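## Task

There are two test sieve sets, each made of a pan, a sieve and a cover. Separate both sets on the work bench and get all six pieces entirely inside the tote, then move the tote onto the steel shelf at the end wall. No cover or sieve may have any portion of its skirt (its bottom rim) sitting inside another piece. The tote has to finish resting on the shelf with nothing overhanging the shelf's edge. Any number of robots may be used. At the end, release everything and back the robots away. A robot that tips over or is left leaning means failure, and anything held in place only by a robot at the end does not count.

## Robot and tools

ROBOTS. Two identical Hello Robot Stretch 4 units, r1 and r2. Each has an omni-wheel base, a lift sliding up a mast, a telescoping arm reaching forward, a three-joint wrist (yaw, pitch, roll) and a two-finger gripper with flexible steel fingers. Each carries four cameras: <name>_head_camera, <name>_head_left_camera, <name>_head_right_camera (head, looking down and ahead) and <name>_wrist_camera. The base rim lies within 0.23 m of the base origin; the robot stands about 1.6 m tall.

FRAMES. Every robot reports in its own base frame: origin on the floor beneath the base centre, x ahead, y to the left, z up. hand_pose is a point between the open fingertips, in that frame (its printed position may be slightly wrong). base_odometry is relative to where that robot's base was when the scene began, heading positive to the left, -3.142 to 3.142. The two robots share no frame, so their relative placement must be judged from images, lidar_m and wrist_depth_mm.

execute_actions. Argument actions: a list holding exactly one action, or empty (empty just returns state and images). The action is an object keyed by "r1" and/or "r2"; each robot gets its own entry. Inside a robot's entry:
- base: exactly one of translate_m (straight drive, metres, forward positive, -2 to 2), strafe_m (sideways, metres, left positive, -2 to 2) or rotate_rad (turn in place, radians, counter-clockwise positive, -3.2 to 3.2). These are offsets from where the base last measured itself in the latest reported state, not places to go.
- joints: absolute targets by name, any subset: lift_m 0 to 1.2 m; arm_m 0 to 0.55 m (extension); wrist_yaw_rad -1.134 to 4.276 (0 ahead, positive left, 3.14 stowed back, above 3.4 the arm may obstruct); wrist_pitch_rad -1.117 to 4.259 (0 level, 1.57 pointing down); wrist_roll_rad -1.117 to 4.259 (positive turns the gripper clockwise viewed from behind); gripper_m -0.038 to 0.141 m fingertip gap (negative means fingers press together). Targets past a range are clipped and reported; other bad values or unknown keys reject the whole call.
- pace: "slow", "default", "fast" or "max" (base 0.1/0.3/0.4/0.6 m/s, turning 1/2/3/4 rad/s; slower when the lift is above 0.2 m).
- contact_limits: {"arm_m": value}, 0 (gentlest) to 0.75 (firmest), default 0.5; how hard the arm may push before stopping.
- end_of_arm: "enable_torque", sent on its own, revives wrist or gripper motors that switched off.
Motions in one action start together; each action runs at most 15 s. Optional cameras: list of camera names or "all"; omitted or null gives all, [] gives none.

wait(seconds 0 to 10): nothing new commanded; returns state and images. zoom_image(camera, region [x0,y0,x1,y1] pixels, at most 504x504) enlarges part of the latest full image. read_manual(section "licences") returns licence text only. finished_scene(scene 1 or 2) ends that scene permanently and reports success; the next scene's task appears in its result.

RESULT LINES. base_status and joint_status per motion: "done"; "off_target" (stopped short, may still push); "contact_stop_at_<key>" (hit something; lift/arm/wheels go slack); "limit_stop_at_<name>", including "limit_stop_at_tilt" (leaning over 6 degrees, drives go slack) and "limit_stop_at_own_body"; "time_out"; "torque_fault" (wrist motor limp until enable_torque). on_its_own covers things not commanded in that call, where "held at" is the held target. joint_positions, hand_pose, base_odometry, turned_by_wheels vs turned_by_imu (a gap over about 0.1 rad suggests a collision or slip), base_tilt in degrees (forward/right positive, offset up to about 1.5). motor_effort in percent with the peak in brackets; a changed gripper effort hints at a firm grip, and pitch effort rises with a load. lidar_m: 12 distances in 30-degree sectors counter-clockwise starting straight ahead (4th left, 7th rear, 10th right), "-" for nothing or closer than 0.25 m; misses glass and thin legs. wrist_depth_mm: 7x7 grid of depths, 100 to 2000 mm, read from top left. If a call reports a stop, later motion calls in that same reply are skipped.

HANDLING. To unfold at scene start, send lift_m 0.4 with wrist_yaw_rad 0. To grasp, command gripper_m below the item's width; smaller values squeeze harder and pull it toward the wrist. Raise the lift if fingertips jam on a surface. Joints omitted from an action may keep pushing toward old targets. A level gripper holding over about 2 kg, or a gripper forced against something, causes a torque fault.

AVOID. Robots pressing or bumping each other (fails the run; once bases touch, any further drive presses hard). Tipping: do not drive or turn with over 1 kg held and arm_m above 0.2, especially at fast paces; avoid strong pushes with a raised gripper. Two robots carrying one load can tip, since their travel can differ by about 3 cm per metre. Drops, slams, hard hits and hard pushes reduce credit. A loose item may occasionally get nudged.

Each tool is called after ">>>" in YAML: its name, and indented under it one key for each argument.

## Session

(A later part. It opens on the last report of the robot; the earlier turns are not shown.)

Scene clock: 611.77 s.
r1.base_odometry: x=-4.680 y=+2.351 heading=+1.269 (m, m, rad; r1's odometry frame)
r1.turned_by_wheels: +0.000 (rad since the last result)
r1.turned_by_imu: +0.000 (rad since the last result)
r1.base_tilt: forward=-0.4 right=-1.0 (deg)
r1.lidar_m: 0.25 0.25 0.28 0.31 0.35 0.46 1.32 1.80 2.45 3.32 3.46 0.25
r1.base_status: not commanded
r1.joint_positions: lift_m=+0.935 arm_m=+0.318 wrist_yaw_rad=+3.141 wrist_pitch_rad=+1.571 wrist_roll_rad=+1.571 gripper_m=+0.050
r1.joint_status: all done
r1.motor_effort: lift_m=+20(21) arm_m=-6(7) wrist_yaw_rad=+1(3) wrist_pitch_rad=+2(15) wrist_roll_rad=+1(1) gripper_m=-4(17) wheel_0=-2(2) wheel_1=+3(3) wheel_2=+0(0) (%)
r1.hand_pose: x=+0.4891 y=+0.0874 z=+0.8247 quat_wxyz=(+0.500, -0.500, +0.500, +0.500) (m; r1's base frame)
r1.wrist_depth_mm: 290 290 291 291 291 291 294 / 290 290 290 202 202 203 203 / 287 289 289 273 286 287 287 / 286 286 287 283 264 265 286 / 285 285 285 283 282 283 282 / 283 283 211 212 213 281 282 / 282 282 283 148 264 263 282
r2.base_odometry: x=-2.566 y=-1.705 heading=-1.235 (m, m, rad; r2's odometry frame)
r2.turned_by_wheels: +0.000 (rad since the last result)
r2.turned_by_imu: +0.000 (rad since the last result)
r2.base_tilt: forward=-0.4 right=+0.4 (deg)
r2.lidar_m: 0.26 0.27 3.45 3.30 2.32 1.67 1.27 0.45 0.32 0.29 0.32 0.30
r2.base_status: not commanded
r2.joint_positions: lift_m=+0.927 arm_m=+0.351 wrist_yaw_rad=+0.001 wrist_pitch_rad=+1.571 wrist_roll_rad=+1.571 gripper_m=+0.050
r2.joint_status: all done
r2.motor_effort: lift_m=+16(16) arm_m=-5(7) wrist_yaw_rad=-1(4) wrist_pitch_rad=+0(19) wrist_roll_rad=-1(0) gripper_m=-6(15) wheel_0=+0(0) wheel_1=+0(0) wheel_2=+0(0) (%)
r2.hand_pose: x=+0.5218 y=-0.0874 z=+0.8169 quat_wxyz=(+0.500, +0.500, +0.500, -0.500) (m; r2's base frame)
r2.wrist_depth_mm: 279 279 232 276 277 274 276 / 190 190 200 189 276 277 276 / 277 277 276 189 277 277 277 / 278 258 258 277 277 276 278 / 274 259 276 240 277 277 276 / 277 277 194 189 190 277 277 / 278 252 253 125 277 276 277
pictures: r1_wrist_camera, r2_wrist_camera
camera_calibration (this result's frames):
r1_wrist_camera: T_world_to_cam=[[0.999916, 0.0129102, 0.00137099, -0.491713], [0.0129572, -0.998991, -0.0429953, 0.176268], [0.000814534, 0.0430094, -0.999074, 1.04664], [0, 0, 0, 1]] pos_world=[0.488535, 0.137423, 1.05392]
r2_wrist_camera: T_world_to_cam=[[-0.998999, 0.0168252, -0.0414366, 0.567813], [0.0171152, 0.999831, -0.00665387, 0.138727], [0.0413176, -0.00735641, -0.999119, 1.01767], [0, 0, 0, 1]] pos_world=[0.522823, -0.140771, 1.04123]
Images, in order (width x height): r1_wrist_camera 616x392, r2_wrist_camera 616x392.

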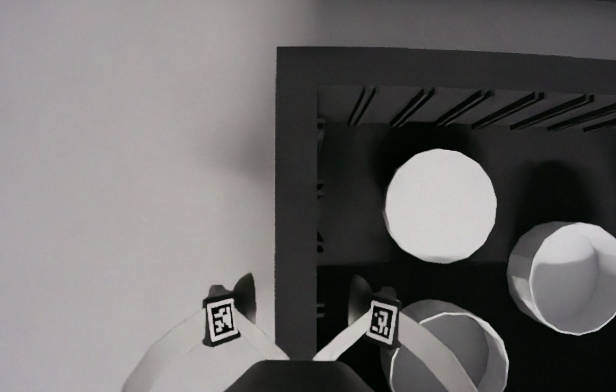

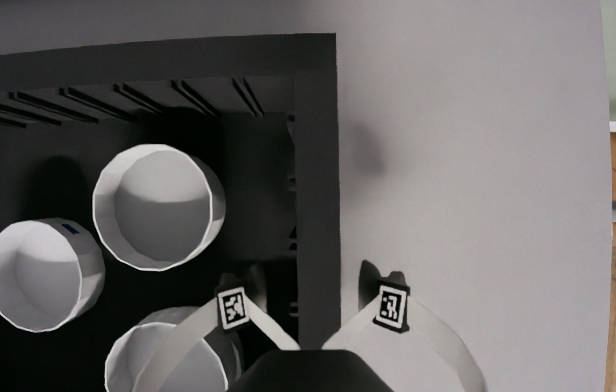

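Released cleanly; fingers are clear of the flange. Raise, then back off.

>>> execute_actions:
  actions:
    - {"r1": {"joints": {"lift_m": 1.02}, "pace": "fast"}, "r2": {"joints": {"lift_m": 1.015}, "pace": "fast"}}
  cameras: []

>>> execute_actions:
  actions:
    - {"r1": {"base": {"translate_m": -0.25}, "joints": {"arm_m": 0.05}, "pace": "fast"}, "r2": {"base": {"translate_m": -0.25}, "joints": {"arm_m": 0.05}, "pace": "fast"}}
  cameras: ["r1_head_camera", "r2_head_camera", "r1_head_right_camera", "r2_head_left_camera"]

Scene clock: 619.63 s.
r1.base_odometry: x=-4.680 y=+2.351 heading=+1.269 (m, m, rad; r1's odometry frame)
r1.turned_by_wheels: +0.000 (rad since the last result)
r1.turned_by_imu: -0.001 (rad since the last result)
r1.base_tilt: forward=-0.4 right=-1.0 (deg)
r1.lidar_m: 0.25 0.25 0.30 0.31 0.34 0.47 1.33 1.78 2.44 3.32 3.45 0.25
r1.base_status: not commanded
r1.joint_positions: lift_m=+1.020 arm_m=+0.318 wrist_yaw_rad=+3.141 wrist_pitch_rad=+1.571 wrist_roll_rad=+1.571 gripper_m=+0.050
r1.joint_status: all done
r1.motor_effort: lift_m=+23(25) arm_m=-5(5) wrist_yaw_rad=+1(1) wrist_pitch_rad=+2(2) wrist_roll_rad=+1(0) gripper_m=-3(4) wheel_0=-2(2) wheel_1=+3(3) wheel_2=+0(0) (%)
r1.hand_pose: x=+0.4890 y=+0.0874 z=+0.9096 quat_wxyz=(+0.500, -0.500, +0.500, +0.500) (m; r1's base frame)
r1.wrist_depth_mm: 375 370 373 373 373 368 373 / 375 375 375 375 375 379 377 / 373 370 373 359 353 342 340 / 370 370 370 370 347 370 370 / 368 368 368 368 366 366 366 / 364 366 211 366 212 364 366 / 364 362 366 149 345 364 364
r2.base_odometry: x=-2.566 y=-1.705 heading=-1.235 (m, m, rad; r2's odometry frame)
r2.turned_by_wheels: +0.000 (rad since the last result)
r2.turned_by_imu: -0.001 (rad since the last result)
r2.base_tilt: forward=-0.5 right=+0.4 (deg)
r2.lidar_m: 0.25 0.28 3.45 3.32 2.29 1.70 1.25 0.44 0.32 0.29 0.31 0.27
r2.base_status: not commanded
r2.joint_positions: lift_m=+1.015 arm_m=+0.351 wrist_yaw_rad=+0.000 wrist_pitch_rad=+1.571 wrist_roll_rad=+1.571 gripper_m=+0.050
r2.joint_status: all done
r2.motor_effort: lift_m=+21(23) arm_m=-5(5) wrist_yaw_rad=+1(0) wrist_pitch_rad=-1(1) wrist_roll_rad=+0(1) gripper_m=-2(3) wheel_0=+0(0) wheel_1=+0(0) wheel_2=+1(0) (%)
r2.hand_pose: x=+0.5217 y=-0.0874 z=+0.9044 quat_wxyz=(+0.500, +0.500, +0.500, -0.500) (m; r2's base frame)
r2.wrist_depth_mm: 366 368 364 366 366 362 397 / 366 366 366 364 364 362 559 / 343 366 364 362 362 366 976 / 364 366 347 362 366 364 574 / 362 364 364 364 364 362 634 / 364 366 195 364 190 364 904 / 366 366 338 125 362 364 1138
pictures: none
No camera images: the call's "cameras" was empty. Leave "cameras" out to get every camera's image.

Scene clock: 621.83 s.
r1.base_odometry: x=-4.754 y=+2.112 heading=+1.269 (m, m, rad; r1's odometry frame)
r1.turned_by_wheels: +0.000 (rad since the last result)
r1.turned_by_imu: -0.001 (rad since the last result)
r1.base_tilt: forward=-0.4 right=-1.0 (deg)
r1.lidar_m: 0.45 0.45 0.34 0.32 0.34 0.46 1.34 1.52 2.07 3.36 3.45 3.40
r1.base_status: done
r1.joint_positions: lift_m=+1.020 arm_m=+0.051 wrist_yaw_rad=+3.142 wrist_pitch_rad=+1.571 wrist_roll_rad=+1.571 gripper_m=+0.050
r1.joint_status: all done
r1.motor_effort: lift_m=+23(22) arm_m=-5(5) wrist_yaw_rad=+0(0) wrist_pitch_rad=+3(1) wrist_roll_rad=+1(1) gripper_m=-3(4) wheel_0=+0(5) wheel_1=-1(8) wheel_2=+0(11) (%)
r1.hand_pose: x=+0.2218 y=+0.0874 z=+0.9096 quat_wxyz=(+0.500, -0.500, +0.500, +0.500) (m; r1's base frame)
r1.wrist_depth_mm: 394 394 402 404 404 387 373 / 544 559 569 569 564 549 379 / 991 1008 1025 1042 1025 991 375 / 1118 1118 904 1118 1118 1118 375 / 1098 1098 904 1098 1118 1098 373 / 1098 1098 211 1098 213 1098 370 / 1098 535 1098 148 1098 1118 368
r2.base_odometry: x=-2.648 y=-1.468 heading=-1.235 (m, m, rad; r2's odometry frame)
r2.turned_by_wheels: +0.000 (rad since the last result)
r2.turned_by_imu: -0.001 (rad since the last result)
r2.base_tilt: forward=-0.5 right=+0.3 (deg)
r2.lidar_m: 0.52 3.46 3.43 3.35 1.97 1.43 1.26 0.45 0.31 0.29 0.30 0.45
r2.base_status: done
r2.joint_positions: lift_m=+1.015 arm_m=+0.051 wrist_yaw_rad=+0.000 wrist_pitch_rad=+1.571 wrist_roll_rad=+1.571 gripper_m=+0.050
r2.joint_status: all done
r2.motor_effort: lift_m=+21(21) arm_m=-4(5) wrist_yaw_rad=+2(0) wrist_pitch_rad=-1(2) wrist_roll_rad=+0(0) gripper_m=+0(2) wheel_0=+2(4) wheel_1=+0(2) wheel_2=-1(6) (%)
r2.hand_pose: x=+0.2215 y=-0.0874 z=+0.9044 quat_wxyz=(+0.500, +0.500, +0.500, -0.500) (m; r2's base frame)
r2.wrist_depth_mm: 407 407 421 430 427 421 427 / 525 591 615 634 640 634 621 / 946 1118 1118 1138 1118 1118 1098 / 1160 1138 1138 1118 904 1138 1098 / 1138 1160 1138 1138 904 904 1098 / 1138 1118 195 1118 190 1118 1098 / 1138 1138 1138 125 1138 1118 1118
pictures: r1_head_camera, r1_head_right_camera, r2_head_camera, r2_head_left_camera
Images, in order (width x height): r1_head_camera 420x560, r1_head_right_camera 420x672, r2_head_camera 420x560, r2_head_left_camera 420x672.

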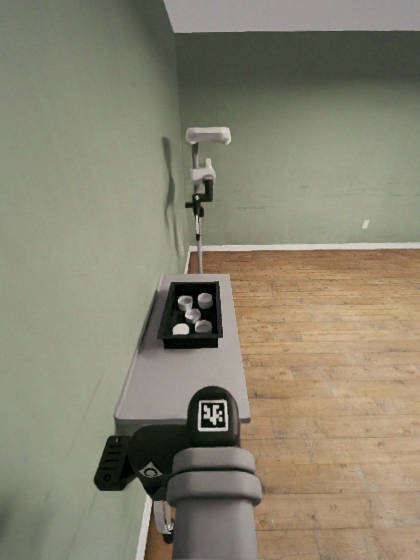

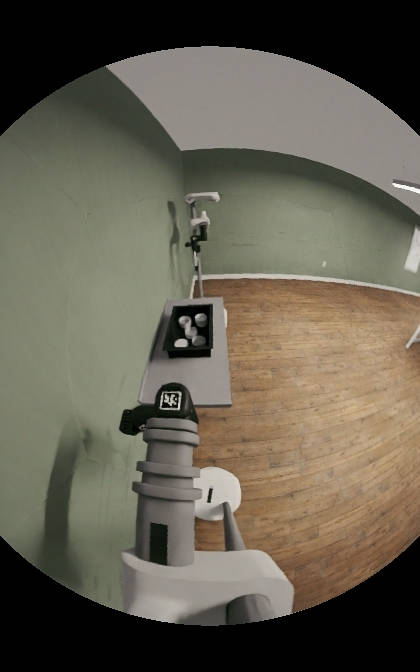

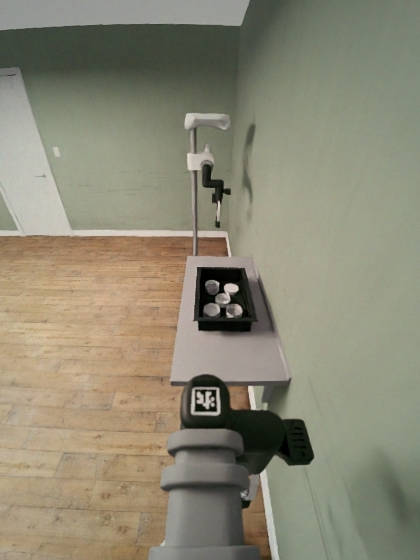

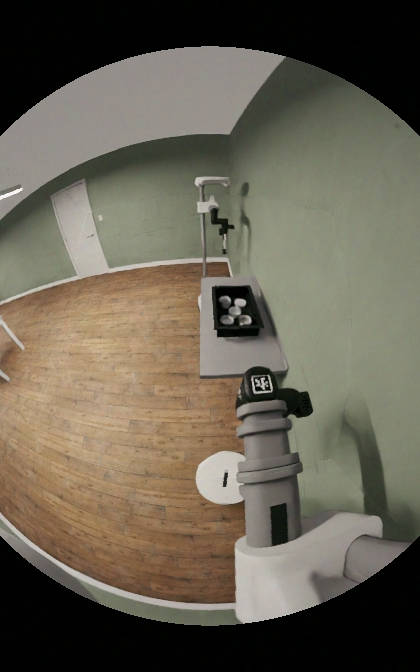

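>>> zoom_image:
  camera: "r1_head_camera"
  region: [130, 260, 260, 370]

Region (130, 260, 260, 370) of r1_head_camera's 420x560 image, scaled by 3.877, with more detail than that image has; it fills the top 426 rows of this view, and the rest is white.

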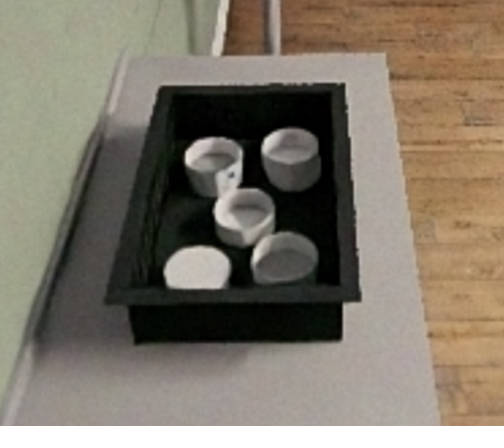

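The tote is fully on the shelf with all six parts inside (one pan resting on top of a cover), and both robots have backed clear.

>>> finished_scene:
  scene: 2

The scene is finished: the task was done.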